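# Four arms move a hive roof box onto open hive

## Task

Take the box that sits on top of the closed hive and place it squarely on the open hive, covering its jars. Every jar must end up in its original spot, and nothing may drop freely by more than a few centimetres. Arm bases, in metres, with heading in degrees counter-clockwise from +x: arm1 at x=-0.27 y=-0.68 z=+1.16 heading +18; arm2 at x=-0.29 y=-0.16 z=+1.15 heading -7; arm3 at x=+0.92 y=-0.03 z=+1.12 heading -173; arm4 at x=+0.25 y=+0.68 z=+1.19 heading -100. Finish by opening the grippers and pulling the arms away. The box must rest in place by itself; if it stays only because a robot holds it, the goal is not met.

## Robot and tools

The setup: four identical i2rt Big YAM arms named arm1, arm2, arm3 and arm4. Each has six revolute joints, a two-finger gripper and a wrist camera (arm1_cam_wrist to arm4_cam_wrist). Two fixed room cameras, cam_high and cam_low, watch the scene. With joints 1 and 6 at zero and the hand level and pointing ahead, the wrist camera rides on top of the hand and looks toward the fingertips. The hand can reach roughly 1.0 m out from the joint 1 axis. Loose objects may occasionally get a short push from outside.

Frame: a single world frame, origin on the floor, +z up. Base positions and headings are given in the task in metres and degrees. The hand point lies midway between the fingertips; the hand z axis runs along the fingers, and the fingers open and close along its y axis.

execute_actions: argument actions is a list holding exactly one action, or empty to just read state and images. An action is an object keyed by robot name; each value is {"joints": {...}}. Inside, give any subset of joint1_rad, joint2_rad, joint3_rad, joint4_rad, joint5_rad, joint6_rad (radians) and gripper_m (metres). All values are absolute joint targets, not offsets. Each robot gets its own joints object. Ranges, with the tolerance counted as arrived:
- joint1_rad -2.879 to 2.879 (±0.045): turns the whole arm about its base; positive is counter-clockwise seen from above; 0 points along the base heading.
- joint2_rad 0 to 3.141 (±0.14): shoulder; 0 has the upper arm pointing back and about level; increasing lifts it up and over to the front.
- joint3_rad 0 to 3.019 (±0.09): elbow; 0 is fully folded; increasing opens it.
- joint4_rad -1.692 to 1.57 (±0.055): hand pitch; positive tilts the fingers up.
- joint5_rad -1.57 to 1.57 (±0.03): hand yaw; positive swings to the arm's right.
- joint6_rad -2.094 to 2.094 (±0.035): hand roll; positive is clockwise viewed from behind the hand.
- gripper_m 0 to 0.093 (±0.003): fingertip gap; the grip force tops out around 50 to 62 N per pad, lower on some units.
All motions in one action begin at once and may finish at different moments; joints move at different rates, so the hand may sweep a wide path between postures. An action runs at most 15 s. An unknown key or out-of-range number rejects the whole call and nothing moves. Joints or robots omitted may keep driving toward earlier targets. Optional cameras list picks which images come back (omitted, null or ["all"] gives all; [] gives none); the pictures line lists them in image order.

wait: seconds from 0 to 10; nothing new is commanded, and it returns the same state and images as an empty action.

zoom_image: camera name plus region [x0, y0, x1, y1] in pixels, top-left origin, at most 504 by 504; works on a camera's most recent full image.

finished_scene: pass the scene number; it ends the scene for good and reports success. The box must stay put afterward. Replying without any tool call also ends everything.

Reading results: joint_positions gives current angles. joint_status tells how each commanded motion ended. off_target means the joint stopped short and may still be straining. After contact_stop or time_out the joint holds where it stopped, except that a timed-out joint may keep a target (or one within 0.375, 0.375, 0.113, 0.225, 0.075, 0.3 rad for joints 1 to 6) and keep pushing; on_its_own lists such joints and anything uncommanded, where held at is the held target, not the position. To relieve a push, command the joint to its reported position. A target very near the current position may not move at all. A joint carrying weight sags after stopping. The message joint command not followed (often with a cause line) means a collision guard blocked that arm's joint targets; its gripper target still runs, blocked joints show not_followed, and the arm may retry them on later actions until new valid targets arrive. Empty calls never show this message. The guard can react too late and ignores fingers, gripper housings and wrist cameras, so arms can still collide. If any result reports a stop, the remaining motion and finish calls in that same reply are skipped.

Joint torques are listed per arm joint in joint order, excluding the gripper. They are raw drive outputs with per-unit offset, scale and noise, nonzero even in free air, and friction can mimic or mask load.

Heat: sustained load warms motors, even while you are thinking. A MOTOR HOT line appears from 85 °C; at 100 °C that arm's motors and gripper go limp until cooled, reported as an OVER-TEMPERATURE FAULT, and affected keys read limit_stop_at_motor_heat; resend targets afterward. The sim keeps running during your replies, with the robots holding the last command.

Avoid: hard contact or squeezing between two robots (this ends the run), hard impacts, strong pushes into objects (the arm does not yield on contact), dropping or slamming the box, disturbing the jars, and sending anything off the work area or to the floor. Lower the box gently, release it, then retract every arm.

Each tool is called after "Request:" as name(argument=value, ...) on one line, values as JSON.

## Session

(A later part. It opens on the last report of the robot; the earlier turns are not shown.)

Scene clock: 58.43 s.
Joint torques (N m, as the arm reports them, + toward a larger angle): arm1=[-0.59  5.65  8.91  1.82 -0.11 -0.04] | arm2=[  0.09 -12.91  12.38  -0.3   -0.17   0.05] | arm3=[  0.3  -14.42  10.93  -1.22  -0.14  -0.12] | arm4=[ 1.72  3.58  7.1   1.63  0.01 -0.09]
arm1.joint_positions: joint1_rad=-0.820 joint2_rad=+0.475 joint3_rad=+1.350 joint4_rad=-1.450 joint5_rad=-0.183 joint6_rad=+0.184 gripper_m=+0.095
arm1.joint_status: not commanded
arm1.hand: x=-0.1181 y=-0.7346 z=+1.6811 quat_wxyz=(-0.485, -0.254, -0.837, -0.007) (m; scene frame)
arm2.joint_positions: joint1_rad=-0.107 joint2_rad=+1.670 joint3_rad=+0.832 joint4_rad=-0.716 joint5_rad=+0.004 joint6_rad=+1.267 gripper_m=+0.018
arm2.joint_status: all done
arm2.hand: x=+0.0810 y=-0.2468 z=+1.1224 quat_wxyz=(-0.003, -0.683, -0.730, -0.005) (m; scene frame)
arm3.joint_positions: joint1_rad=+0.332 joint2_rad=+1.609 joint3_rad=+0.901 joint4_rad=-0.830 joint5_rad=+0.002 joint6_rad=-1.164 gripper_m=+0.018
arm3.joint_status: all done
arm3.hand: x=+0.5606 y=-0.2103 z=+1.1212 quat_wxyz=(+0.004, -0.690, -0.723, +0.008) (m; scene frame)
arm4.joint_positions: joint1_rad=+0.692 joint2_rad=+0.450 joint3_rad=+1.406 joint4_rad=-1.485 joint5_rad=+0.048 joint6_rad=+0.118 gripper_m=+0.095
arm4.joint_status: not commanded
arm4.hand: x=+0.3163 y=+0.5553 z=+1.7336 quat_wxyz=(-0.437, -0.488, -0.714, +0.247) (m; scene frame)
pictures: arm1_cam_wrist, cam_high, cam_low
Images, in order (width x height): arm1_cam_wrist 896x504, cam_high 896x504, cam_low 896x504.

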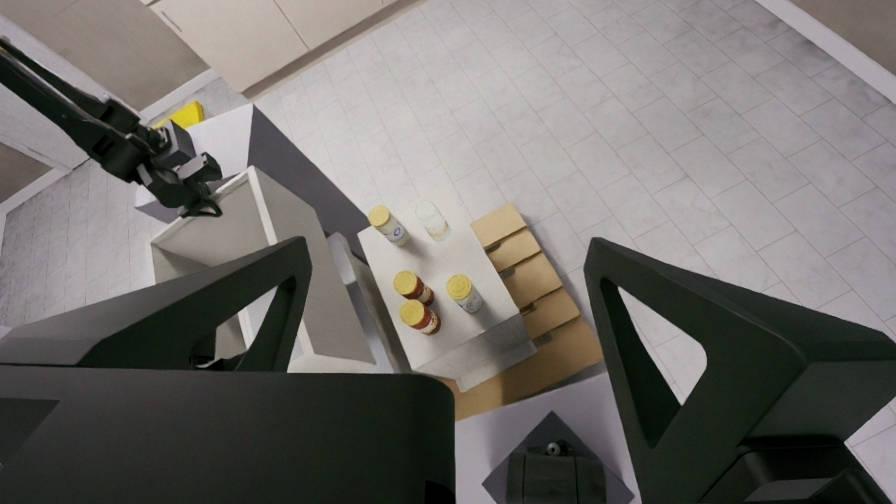

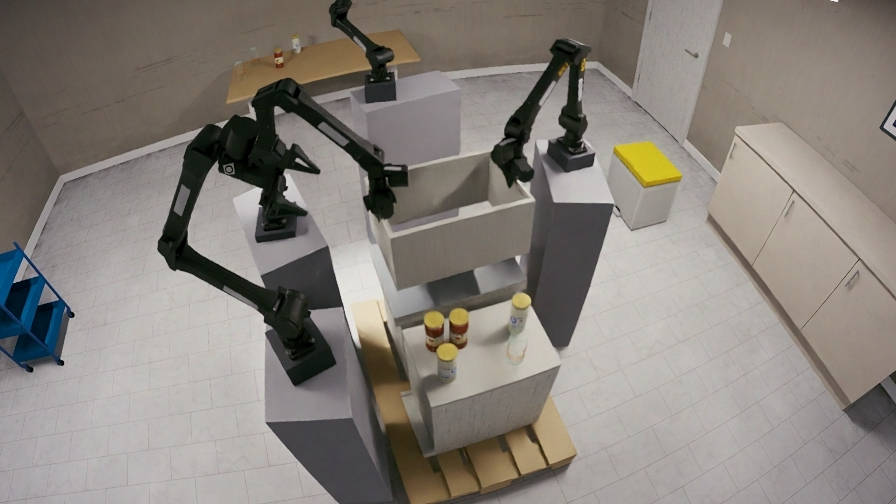

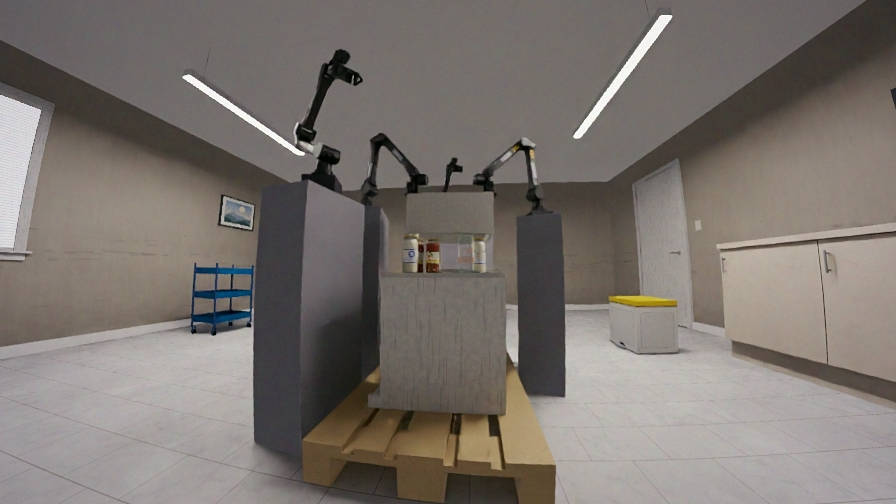

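Request:
execute_actions(actions=[{"arm2":{"joints":{"joint1_rad":-0.378,"joint2_rad":1.71,"joint3_rad":1.048,"joint4_rad":-0.79,"joint6_rad":1.0}},"arm3":{"joints":{"joint1_rad":0.593,"joint2_rad":1.712,"joint3_rad":1.178,"joint4_rad":-0.916,"joint6_rad":-0.915}}}], cameras=["cam_high","cam_low"])

Scene clock: 64.93 s.
Joint torques (N m, as the arm reports them, + toward a larger angle): arm1=[-0.49  5.4   8.89  1.85 -0.12 -0.08] | arm2=[  0.39 -16.41  11.75   0.23  -0.13   0.08] | arm3=[  0.01 -18.86  11.05  -0.46  -0.27  -0.25] | arm4=[ 1.74  3.57  7.11  1.63  0.   -0.09]
arm1.joint_positions: joint1_rad=-0.820 joint2_rad=+0.475 joint3_rad=+1.350 joint4_rad=-1.450 joint5_rad=-0.183 joint6_rad=+0.184 gripper_m=+0.095
arm1.joint_status: not commanded
arm1.hand: x=-0.1181 y=-0.7346 z=+1.6811 quat_wxyz=(-0.485, -0.254, -0.837, -0.007) (m; scene frame)
arm2.joint_positions: joint1_rad=-0.389 joint2_rad=+1.790 joint3_rad=+0.995 joint4_rad=-0.774 joint5_rad=+0.003 joint6_rad=+1.002 gripper_m=+0.019
arm2.joint_status: all done
arm2.hand: x=+0.0855 y=-0.3735 z=+1.1171 quat_wxyz=(+0.004, -0.689, -0.724, -0.001) (m; scene frame)
arm3.joint_positions: joint1_rad=+0.595 joint2_rad=+1.777 joint3_rad=+1.124 joint4_rad=-0.899 joint5_rad=+0.005 joint6_rad=-0.891 gripper_m=+0.018
arm3.joint_status: all done
arm3.hand: x=+0.5642 y=-0.3446 z=+1.1173 quat_wxyz=(+0.001, -0.694, -0.720, +0.002) (m; scene frame)
arm4.joint_positions: joint1_rad=+0.692 joint2_rad=+0.450 joint3_rad=+1.406 joint4_rad=-1.485 joint5_rad=+0.048 joint6_rad=+0.118 gripper_m=+0.095
arm4.joint_status: not commanded
arm4.hand: x=+0.3163 y=+0.5553 z=+1.7336 quat_wxyz=(-0.437, -0.488, -0.714, +0.247) (m; scene frame)
pictures: cam_high, cam_low
Images, in order (width x height): cam_high 896x504, cam_low 896x504.

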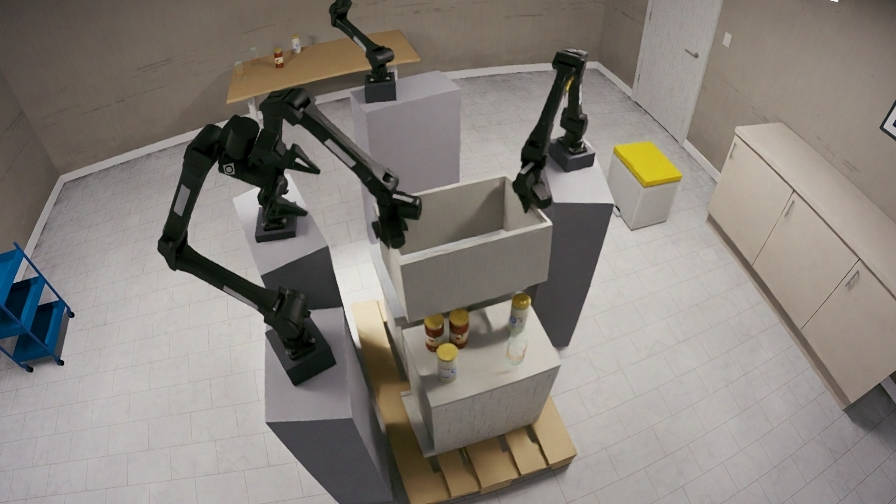

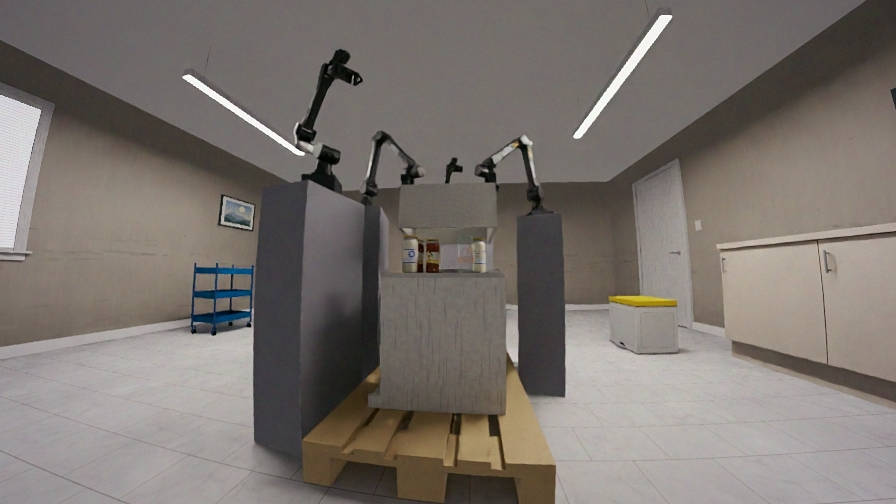

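Request:
zoom_image(camera="cam_low", region=[370, 170, 530, 290])

Region (370, 170, 530, 290) of cam_low's 896x504 image, scaled by 3.150, with more detail than that image has; it fills the top 378 rows of this view, and the rest is white.

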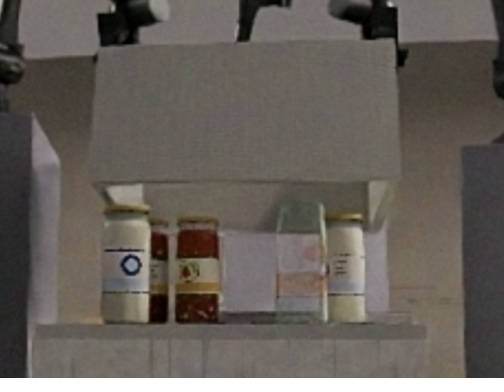

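Request:
execute_actions(actions=[{"arm2":{"joints":{"joint1_rad":-0.572,"joint2_rad":1.837,"joint3_rad":1.278,"joint4_rad":-0.862,"joint6_rad":0.825}},"arm3":{"joints":{"joint1_rad":0.775,"joint2_rad":1.885,"joint3_rad":1.471,"joint4_rad":-1.006,"joint6_rad":-0.715}}}], cameras=["cam_high","cam_low"])

Scene clock: 69.40 s.
Joint torques (N m, as the arm reports them, + toward a larger angle): arm1=[-0.74  5.48  8.85  1.78 -0.1  -0.02] | arm2=[  0.2  -21.34  13.07   0.15  -0.12   0.  ] | arm3=[  0.25 -23.15  12.37  -0.44  -0.34  -0.24] | arm4=[ 1.8   3.59  7.13  1.59  0.   -0.09]
arm1.joint_positions: joint1_rad=-0.820 joint2_rad=+0.475 joint3_rad=+1.350 joint4_rad=-1.450 joint5_rad=-0.183 joint6_rad=+0.184 gripper_m=+0.095
arm1.joint_status: not commanded
arm1.hand: x=-0.1181 y=-0.7346 z=+1.6811 quat_wxyz=(-0.485, -0.254, -0.837, -0.007) (m; scene frame)
arm2.joint_positions: joint1_rad=-0.578 joint2_rad=+1.939 joint3_rad=+1.216 joint4_rad=-0.845 joint5_rad=+0.002 joint6_rad=+0.834 gripper_m=+0.019
arm2.joint_status: all done
arm2.hand: x=+0.0910 y=-0.4863 z=+1.1099 quat_wxyz=(+0.004, -0.697, -0.717, -0.001) (m; scene frame)
arm3.joint_positions: joint1_rad=+0.769 joint2_rad=+1.968 joint3_rad=+1.405 joint4_rad=-0.989 joint5_rad=+0.008 joint6_rad=-0.693 gripper_m=+0.018
arm3.joint_status: all done
arm3.hand: x=+0.5699 y=-0.4678 z=+1.1110 quat_wxyz=(+0.001, -0.703, -0.712, +0.002) (m; scene frame)
arm4.joint_positions: joint1_rad=+0.692 joint2_rad=+0.450 joint3_rad=+1.406 joint4_rad=-1.485 joint5_rad=+0.048 joint6_rad=+0.118 gripper_m=+0.095
arm4.joint_status: not commanded
arm4.hand: x=+0.3163 y=+0.5553 z=+1.7336 quat_wxyz=(-0.437, -0.488, -0.714, +0.247) (m; scene frame)
pictures: cam_high, cam_low
Images, in order (width x height): cam_high 896x504, cam_low 896x504.

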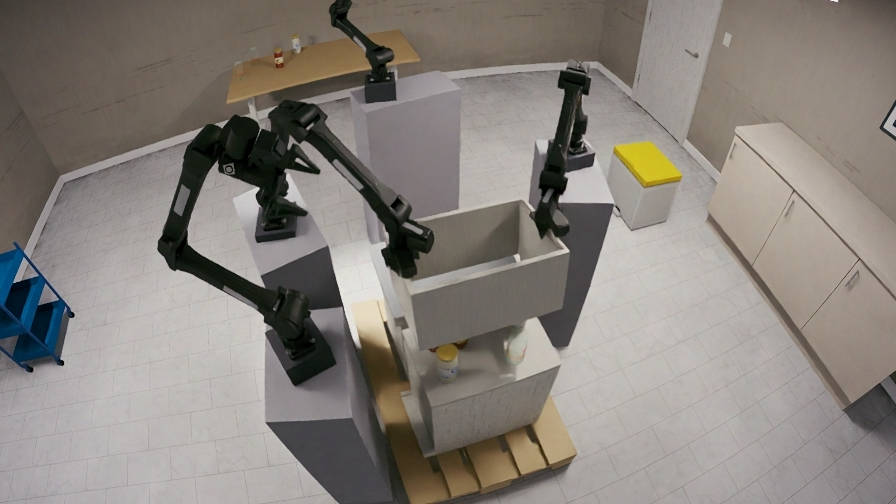

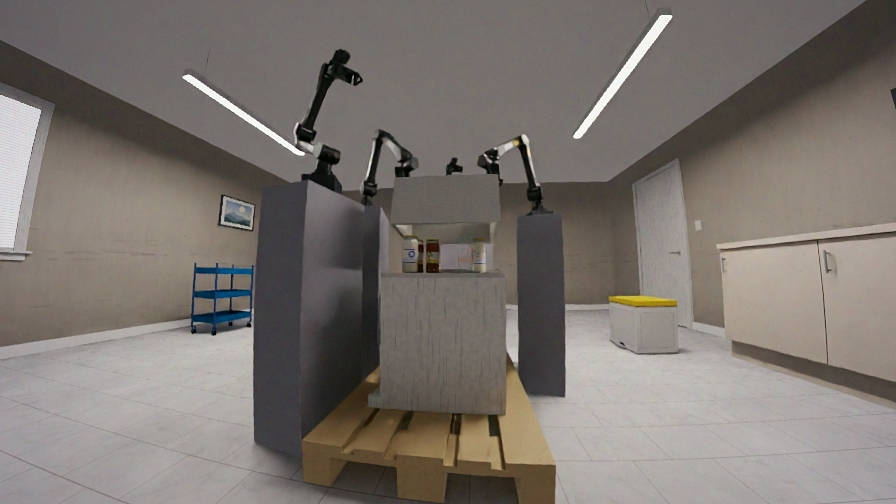

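Request:
execute_actions(actions=[{"arm2":{"joints":{"joint1_rad":-0.712,"joint2_rad":1.989,"joint3_rad":1.591,"joint4_rad":-0.99,"joint6_rad":0.712}},"arm3":{"joints":{"joint1_rad":0.907,"joint2_rad":2.105,"joint3_rad":1.887,"joint4_rad":-1.175,"joint6_rad":-0.56}}}], cameras=["arm2_cam_wrist","arm3_cam_wrist","cam_high","cam_low"])

Scene clock: 79.17 s.
Joint torques (N m, as the arm reports them, + toward a larger angle): arm1=[-0.42  5.67  8.87  1.78 -0.11 -0.04] | arm2=[ -0.26 -24.49  16.23  -0.16   0.1   -0.06] | arm3=[  0.92 -28.05  15.28  -0.67  -0.49  -0.17] | arm4=[ 1.69  3.62  7.12  1.64  0.   -0.09]
arm1.joint_positions: joint1_rad=-0.820 joint2_rad=+0.475 joint3_rad=+1.350 joint4_rad=-1.450 joint5_rad=-0.183 joint6_rad=+0.184 gripper_m=+0.095
arm1.joint_status: not commanded
arm1.hand: x=-0.1181 y=-0.7346 z=+1.6811 quat_wxyz=(-0.485, -0.254, -0.837, -0.007) (m; scene frame)
arm2.joint_positions: joint1_rad=-0.712 joint2_rad=+2.114 joint3_rad=+1.501 joint4_rad=-0.963 joint5_rad=-0.003 joint6_rad=+0.727 gripper_m=+0.019
arm2.joint_status: all done
arm2.hand: x=+0.0964 y=-0.5926 z=+1.1023 quat_wxyz=(+0.007, -0.707, -0.708, -0.004) (m; scene frame)
arm3.joint_positions: joint1_rad=+0.893 joint2_rad=+2.201 joint3_rad=+1.792 joint4_rad=-1.153 joint5_rad=+0.012 joint6_rad=-0.545 gripper_m=+0.018
arm3.joint_status: joint3_rad time_out (moved +0.386 of +0.482); the others done
arm3.on_its_own: joint3_rad reads +1.792 and still pushes toward +1.887 since a time_out
arm3.hand: x=+0.5758 y=-0.5870 z=+1.1051 quat_wxyz=(+0.003, -0.711, -0.703, -0.002) (m; scene frame)
arm4.joint_positions: joint1_rad=+0.692 joint2_rad=+0.450 joint3_rad=+1.406 joint4_rad=-1.485 joint5_rad=+0.048 joint6_rad=+0.118 gripper_m=+0.095
arm4.joint_status: not commanded
arm4.hand: x=+0.3163 y=+0.5553 z=+1.7336 quat_wxyz=(-0.437, -0.488, -0.714, +0.247) (m; scene frame)
pictures: arm2_cam_wrist, arm3_cam_wrist, cam_high, cam_low
Images, in order (width x height): arm2_cam_wrist 896x504, arm3_cam_wrist 896x504, cam_high 896x504, cam_low 896x504.

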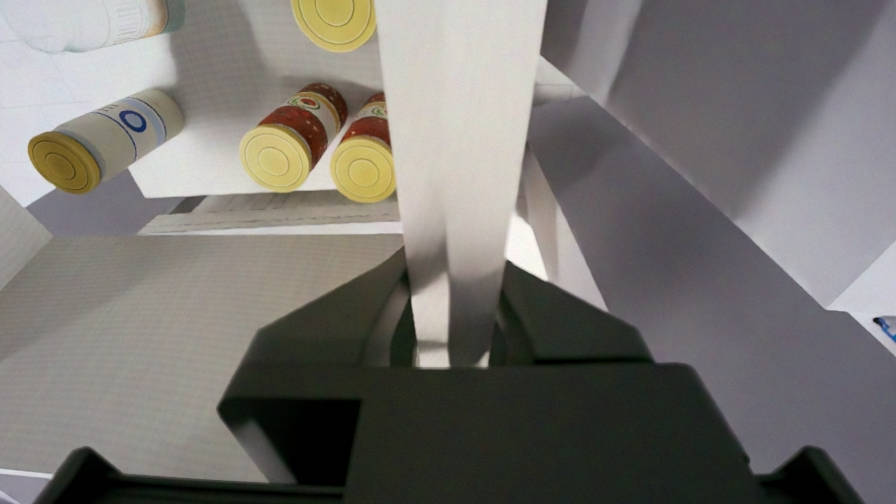

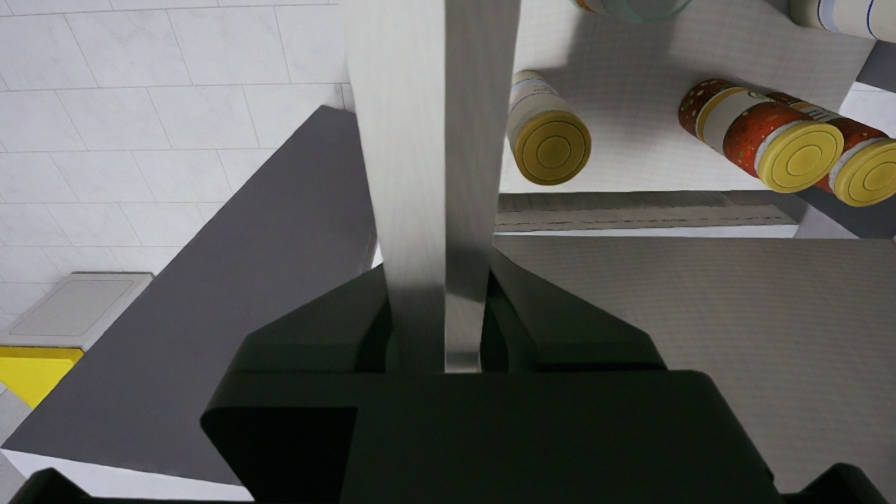

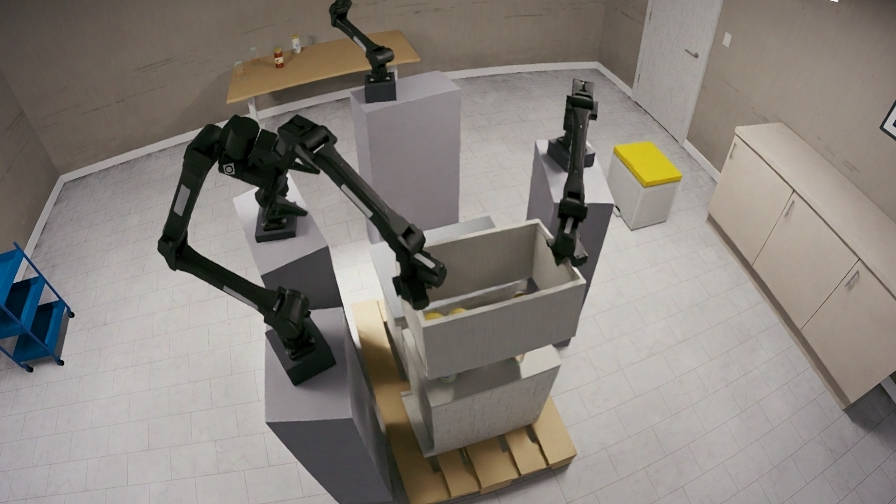

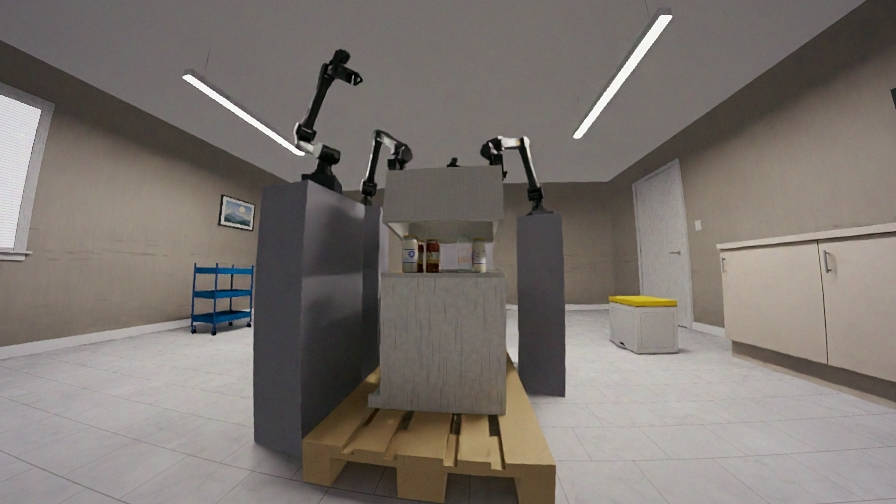

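Request:
zoom_image(camera="cam_low", region=[360, 150, 540, 290])

Request:
zoom_image(camera="cam_high", region=[370, 200, 610, 460])

Region (360, 150, 540, 290) of cam_low's 896x504 image, scaled by 2.800, with more detail than that image has.

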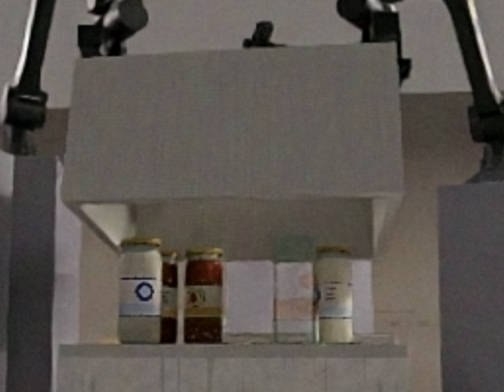

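Region (370, 200, 610, 460) of cam_high's 896x504 image, scaled by 1.938, with more detail than that image has; it fills the left 465 columns of this view, and the rest is white.

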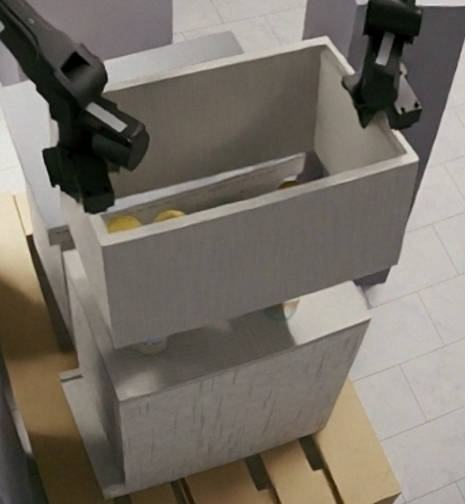

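Request:
execute_actions(actions=[{"arm2":{"joints":{"joint2_rad":2.12,"joint3_rad":1.526,"joint4_rad":-0.79}},"arm3":{"joints":{"joint2_rad":2.213,"joint3_rad":1.80,"joint4_rad":-0.98}}}], cameras=["arm2_cam_wrist","arm3_cam_wrist","cam_high","cam_low"])

Request:
zoom_image(camera="cam_low", region=[360, 150, 540, 290])

Scene clock: 93.67 s.
Joint torques (N m, as the arm reports them, + toward a larger angle): arm1=[-0.51  5.34  8.93  1.9  -0.1  -0.02] | arm2=[ -0.39 -26.04  11.05   0.8   -0.16  -0.09] | arm3=[  1.27 -29.55  11.23   0.29  -0.52  -0.16] | arm4=[ 1.72  3.53  7.13  1.63  0.   -0.08]
arm1.joint_positions: joint1_rad=-0.820 joint2_rad=+0.475 joint3_rad=+1.350 joint4_rad=-1.450 joint5_rad=-0.183 joint6_rad=+0.184 gripper_m=+0.095
arm1.joint_status: not commanded
arm1.hand: x=-0.1181 y=-0.7346 z=+1.6811 quat_wxyz=(-0.485, -0.254, -0.837, -0.007) (m; scene frame)
arm2.joint_positions: joint1_rad=-0.709 joint2_rad=+2.258 joint3_rad=+1.481 joint4_rad=-0.790 joint5_rad=+0.004 joint6_rad=+0.727 gripper_m=+0.019
arm2.joint_status: all done
arm2.hand: x=+0.0970 y=-0.5922 z=+1.0146 quat_wxyz=(+0.003, -0.706, -0.708, +0.000) (m; scene frame)
arm3.joint_positions: joint1_rad=+0.890 joint2_rad=+2.323 joint3_rad=+1.749 joint4_rad=-0.981 joint5_rad=+0.013 joint6_rad=-0.545 gripper_m=+0.018
arm3.joint_status: all done
arm3.hand: x=+0.5741 y=-0.5874 z=+1.0139 quat_wxyz=(+0.002, -0.712, -0.702, +0.002) (m; scene frame)
arm4.joint_positions: joint1_rad=+0.692 joint2_rad=+0.450 joint3_rad=+1.406 joint4_rad=-1.485 joint5_rad=+0.048 joint6_rad=+0.118 gripper_m=+0.095
arm4.joint_status: not commanded
arm4.hand: x=+0.3163 y=+0.5553 z=+1.7336 quat_wxyz=(-0.437, -0.488, -0.714, +0.247) (m; scene frame)
pictures: arm2_cam_wrist, arm3_cam_wrist, cam_high, cam_low
Images, in order (width x height): arm2_cam_wrist 896x504, arm3_cam_wrist 896x504, cam_high 896x504, cam_low 896x504.

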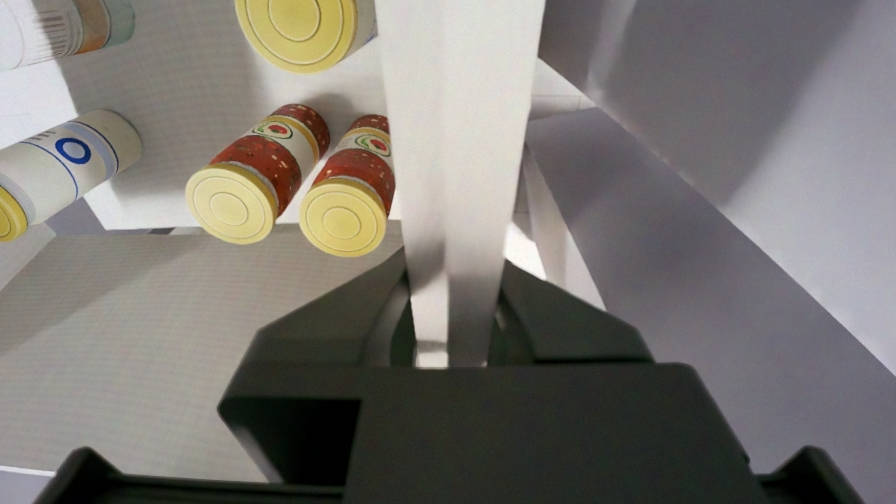

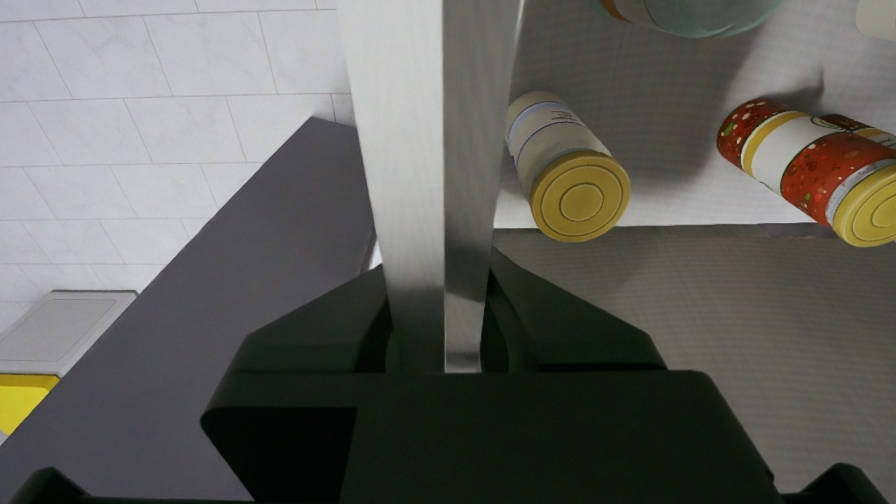

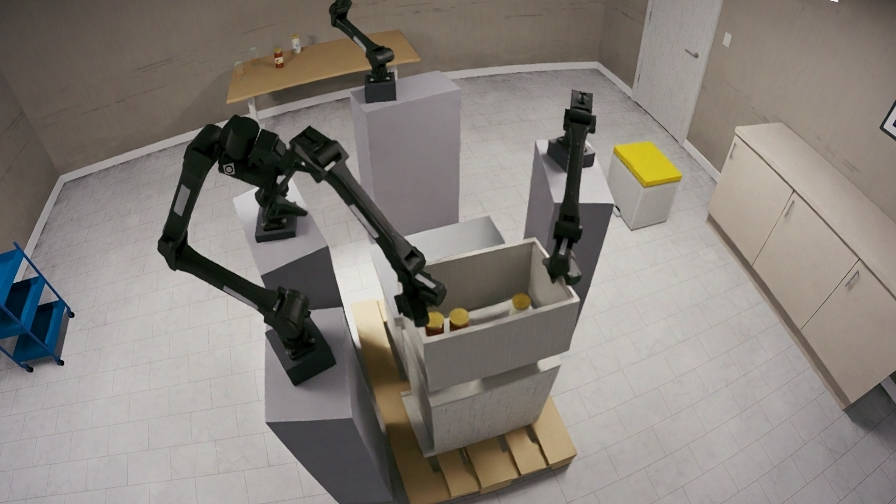

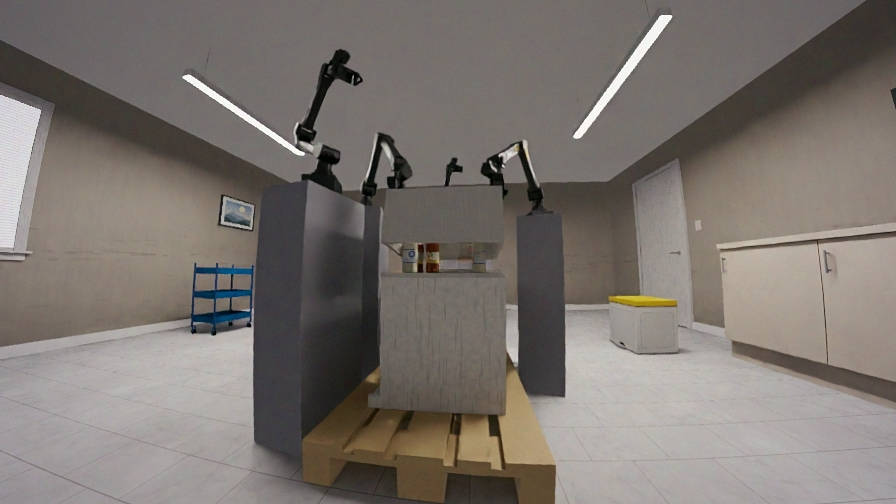

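Region (360, 150, 540, 290) of cam_low's 896x504 image, scaled by 2.800, with more detail than that image has.

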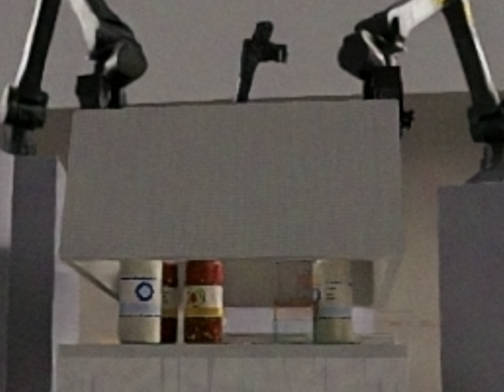

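Request:
execute_actions(actions=[{"arm2":{"joints":{"joint2_rad":2.254,"joint3_rad":1.572,"joint4_rad":-0.675}},"arm3":{"joints":{"joint2_rad":2.32,"joint3_rad":1.80,"joint4_rad":-0.865}}}], cameras=["arm2_cam_wrist","arm3_cam_wrist","cam_high","cam_low"])

Request:
zoom_image(camera="cam_low", region=[360, 190, 540, 300])

Request:
zoom_image(camera="cam_high", region=[370, 230, 610, 470])

Scene clock: 98.73 s.
Joint torques (N m, as the arm reports them, + toward a larger angle): arm1=[-0.58  5.91  8.83  1.84 -0.1  -0.04] | arm2=[ -0.21 -24.59  13.52   0.78  -0.24  -0.08] | arm3=[  1.28 -29.08  10.77   0.39  -0.46  -0.15] | arm4=[ 1.74  3.52  7.12  1.64  0.   -0.09]
arm1.joint_positions: joint1_rad=-0.820 joint2_rad=+0.475 joint3_rad=+1.350 joint4_rad=-1.450 joint5_rad=-0.183 joint6_rad=+0.184 gripper_m=+0.095
arm1.joint_status: not commanded
arm1.hand: x=-0.1181 y=-0.7346 z=+1.6811 quat_wxyz=(-0.485, -0.254, -0.837, -0.007) (m; scene frame)
arm2.joint_positions: joint1_rad=-0.708 joint2_rad=+2.377 joint3_rad=+1.492 joint4_rad=-0.672 joint5_rad=+0.006 joint6_rad=+0.729 gripper_m=+0.019
arm2.joint_status: all done
arm2.hand: x=+0.0965 y=-0.5907 z=+0.9502 quat_wxyz=(-0.001, -0.706, -0.708, +0.001) (m; scene frame)
arm3.joint_positions: joint1_rad=+0.887 joint2_rad=+2.423 joint3_rad=+1.749 joint4_rad=-0.867 joint5_rad=+0.011 joint6_rad=-0.547 gripper_m=+0.018
arm3.joint_status: all done
arm3.hand: x=+0.5723 y=-0.5878 z=+0.9506 quat_wxyz=(+0.000, -0.713, -0.701, +0.008) (m; scene frame)
arm4.joint_positions: joint1_rad=+0.692 joint2_rad=+0.450 joint3_rad=+1.406 joint4_rad=-1.485 joint5_rad=+0.048 joint6_rad=+0.118 gripper_m=+0.095
arm4.joint_status: not commanded
arm4.hand: x=+0.3163 y=+0.5553 z=+1.7336 quat_wxyz=(-0.437, -0.488, -0.714, +0.247) (m; scene frame)
pictures: arm2_cam_wrist, arm3_cam_wrist, cam_high, cam_low
Images, in order (width x height): arm2_cam_wrist 896x504, arm3_cam_wrist 896x504, cam_high 896x504, cam_low 896x504.

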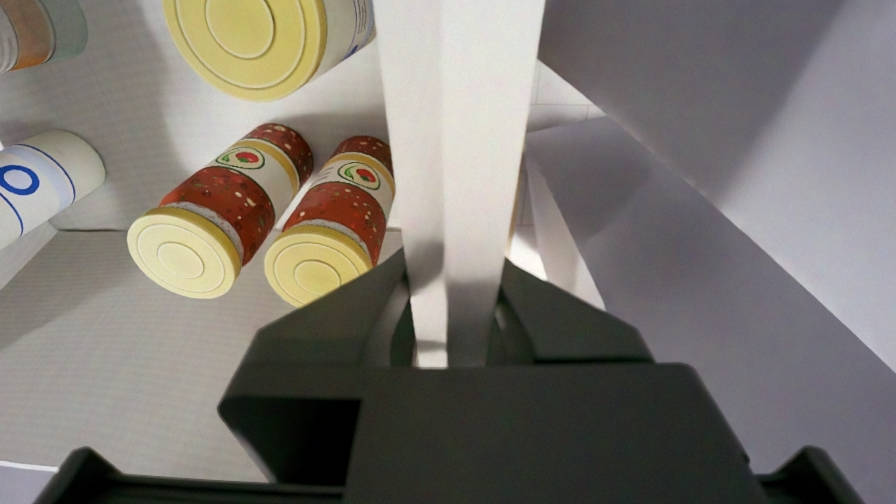

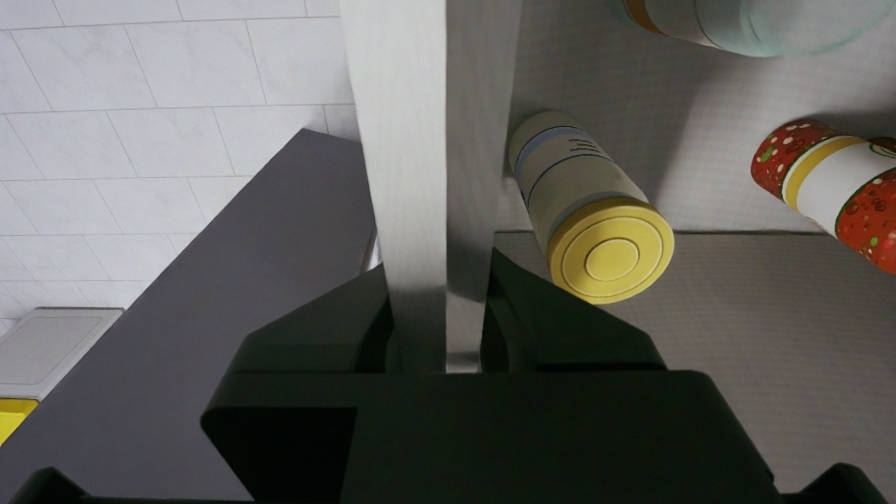

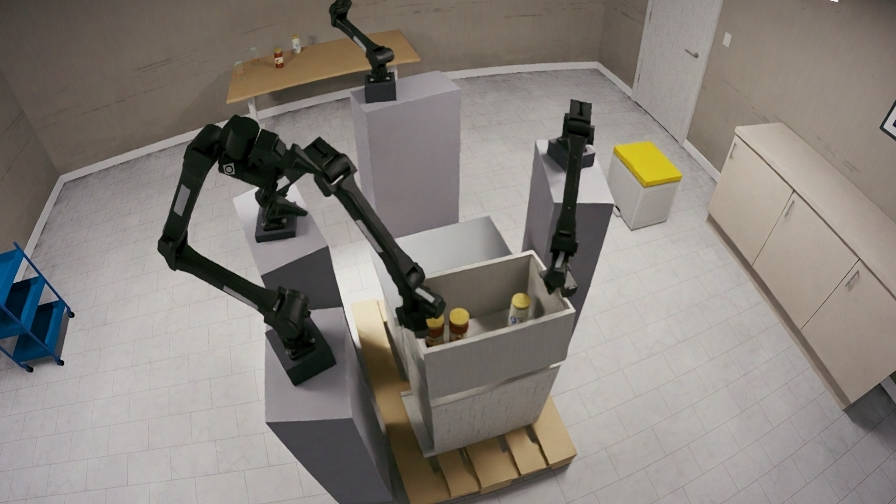

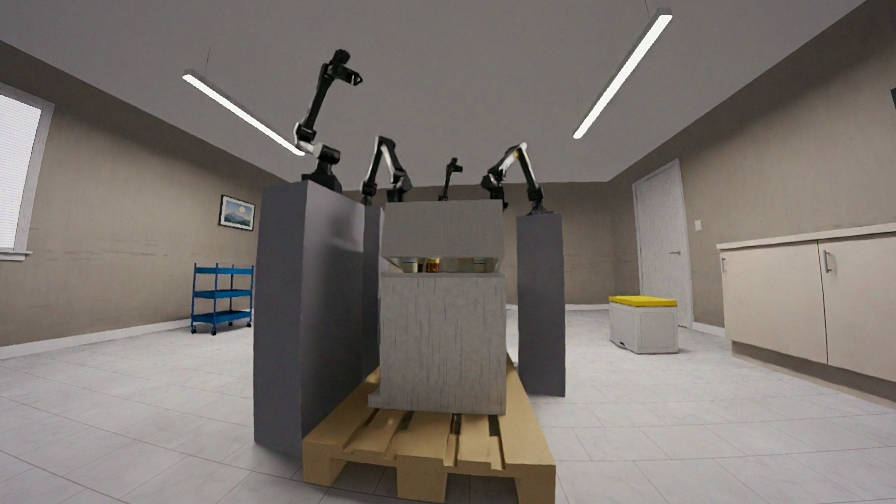

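Region (360, 190, 540, 300) of cam_low's 896x504 image, scaled by 2.800, with more detail than that image has.

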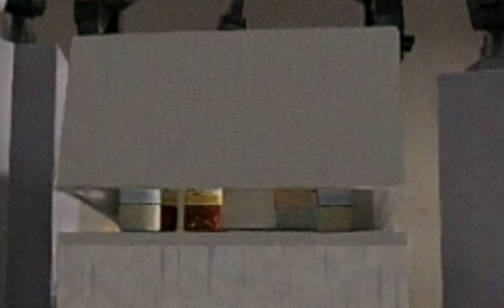

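Region (370, 230, 610, 470) of cam_high's 896x504 image, scaled by 2.100, with more detail than that image has.

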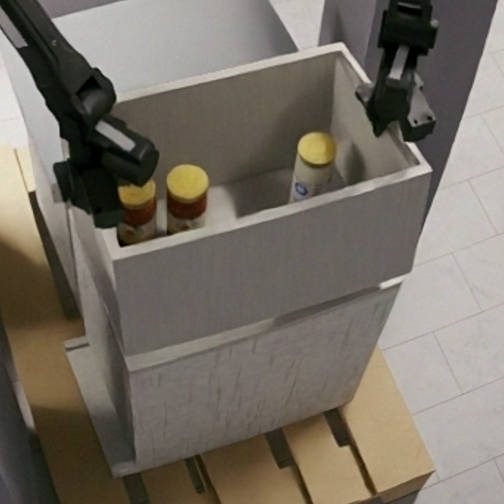

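Request:
execute_actions(actions=[{"arm2":{"joints":{"joint1_rad":-0.716,"joint2_rad":2.337,"joint3_rad":1.627,"joint4_rad":-0.655}},"arm3":{"joints":{"joint1_rad":0.925,"joint2_rad":2.402,"joint3_rad":1.891,"joint4_rad":-0.862,"joint6_rad":-0.54}}}], cameras=["arm2_cam_wrist","arm3_cam_wrist","cam_high","cam_low"])

Request:
zoom_image(camera="cam_low", region=[360, 190, 540, 300])

Request:
zoom_image(camera="cam_high", region=[370, 230, 610, 470])

Scene clock: 106.17 s.
Joint torques (N m, as the arm reports them, + toward a larger angle): arm1=[-0.65  5.29  8.83  1.89 -0.1  -0.05] | arm2=[  0.24 -22.74  14.19   1.47  -0.14  -0.09] | arm3=[  1.59 -25.88  14.24   0.54  -0.45  -0.12] | arm4=[ 1.81  3.54  7.12  1.64  0.   -0.09]
arm1.joint_positions: joint1_rad=-0.820 joint2_rad=+0.475 joint3_rad=+1.350 joint4_rad=-1.450 joint5_rad=-0.183 joint6_rad=+0.184 gripper_m=+0.095
arm1.joint_status: not commanded
arm1.hand: x=-0.1181 y=-0.7346 z=+1.6811 quat_wxyz=(-0.485, -0.254, -0.837, -0.007) (m; scene frame)
arm2.joint_positions: joint1_rad=-0.718 joint2_rad=+2.423 joint3_rad=+1.541 joint4_rad=-0.671 joint5_rad=+0.003 joint6_rad=+0.729 gripper_m=+0.019
arm2.joint_status: all done
arm2.hand: x=+0.1002 y=-0.6027 z=+0.9360 quat_wxyz=(-0.004, -0.709, -0.705, +0.000) (m; scene frame)
arm3.joint_positions: joint1_rad=+0.903 joint2_rad=+2.461 joint3_rad=+1.795 joint4_rad=-0.867 joint5_rad=+0.011 joint6_rad=-0.530 gripper_m=+0.018
arm3.joint_status: joint3_rad time_out (moved +0.046 of +0.142); the others done
arm3.on_its_own: joint3_rad reads +1.795 and still pushes toward +1.891 since a time_out
arm3.hand: x=+0.5755 y=-0.6030 z=+0.9405 quat_wxyz=(-0.001, -0.713, -0.701, +0.012) (m; scene frame)
arm4.joint_positions: joint1_rad=+0.692 joint2_rad=+0.450 joint3_rad=+1.406 joint4_rad=-1.485 joint5_rad=+0.048 joint6_rad=+0.118 gripper_m=+0.095
arm4.joint_status: not commanded
arm4.hand: x=+0.3163 y=+0.5553 z=+1.7336 quat_wxyz=(-0.437, -0.488, -0.714, +0.247) (m; scene frame)
pictures: arm2_cam_wrist, arm3_cam_wrist, cam_high, cam_low
Images, in order (width x height): arm2_cam_wrist 896x504, arm3_cam_wrist 896x504, cam_high 896x504, cam_low 896x504.

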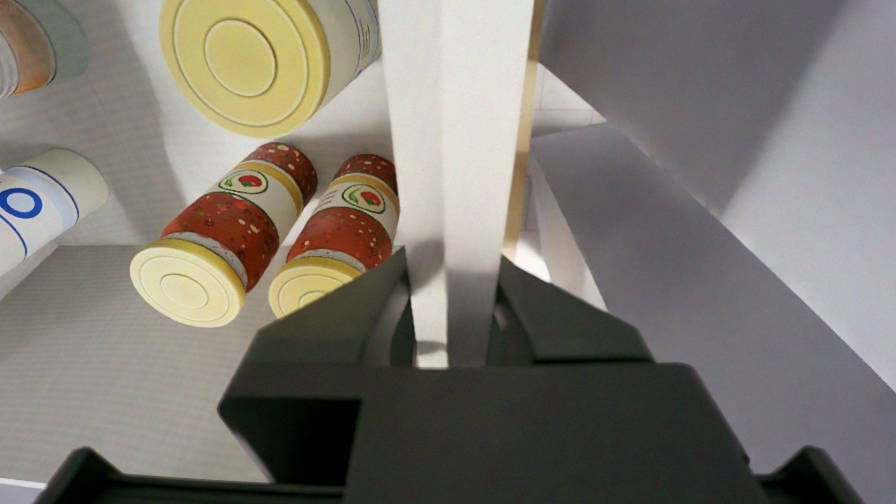

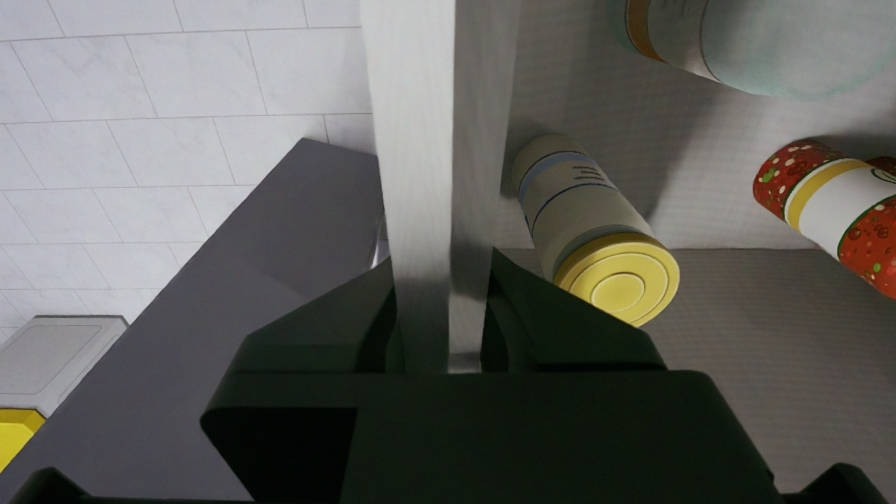

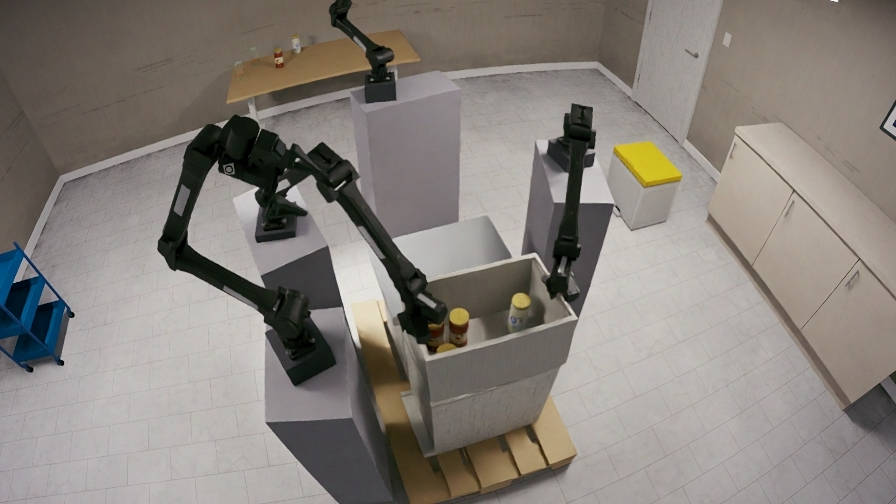

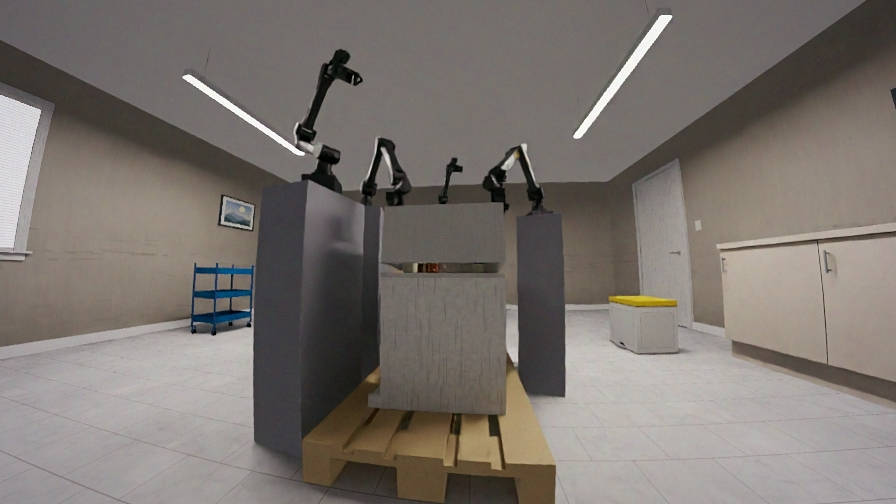

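Region (360, 190, 540, 300) of cam_low's 896x504 image, scaled by 2.800, with more detail than that image has.

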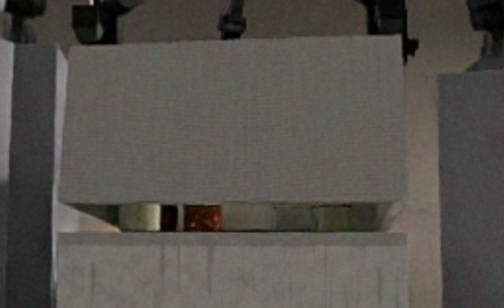

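Region (370, 230, 610, 470) of cam_high's 896x504 image, scaled by 2.100, with more detail than that image has.

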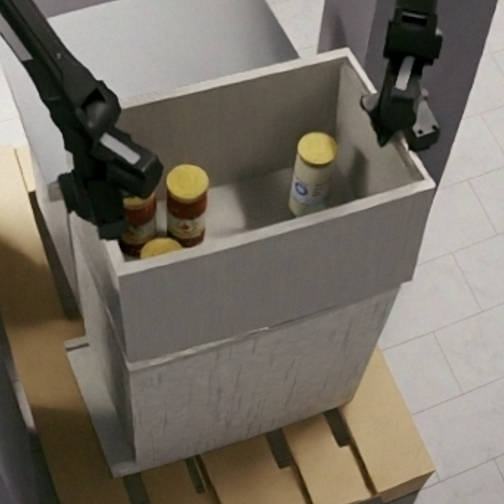

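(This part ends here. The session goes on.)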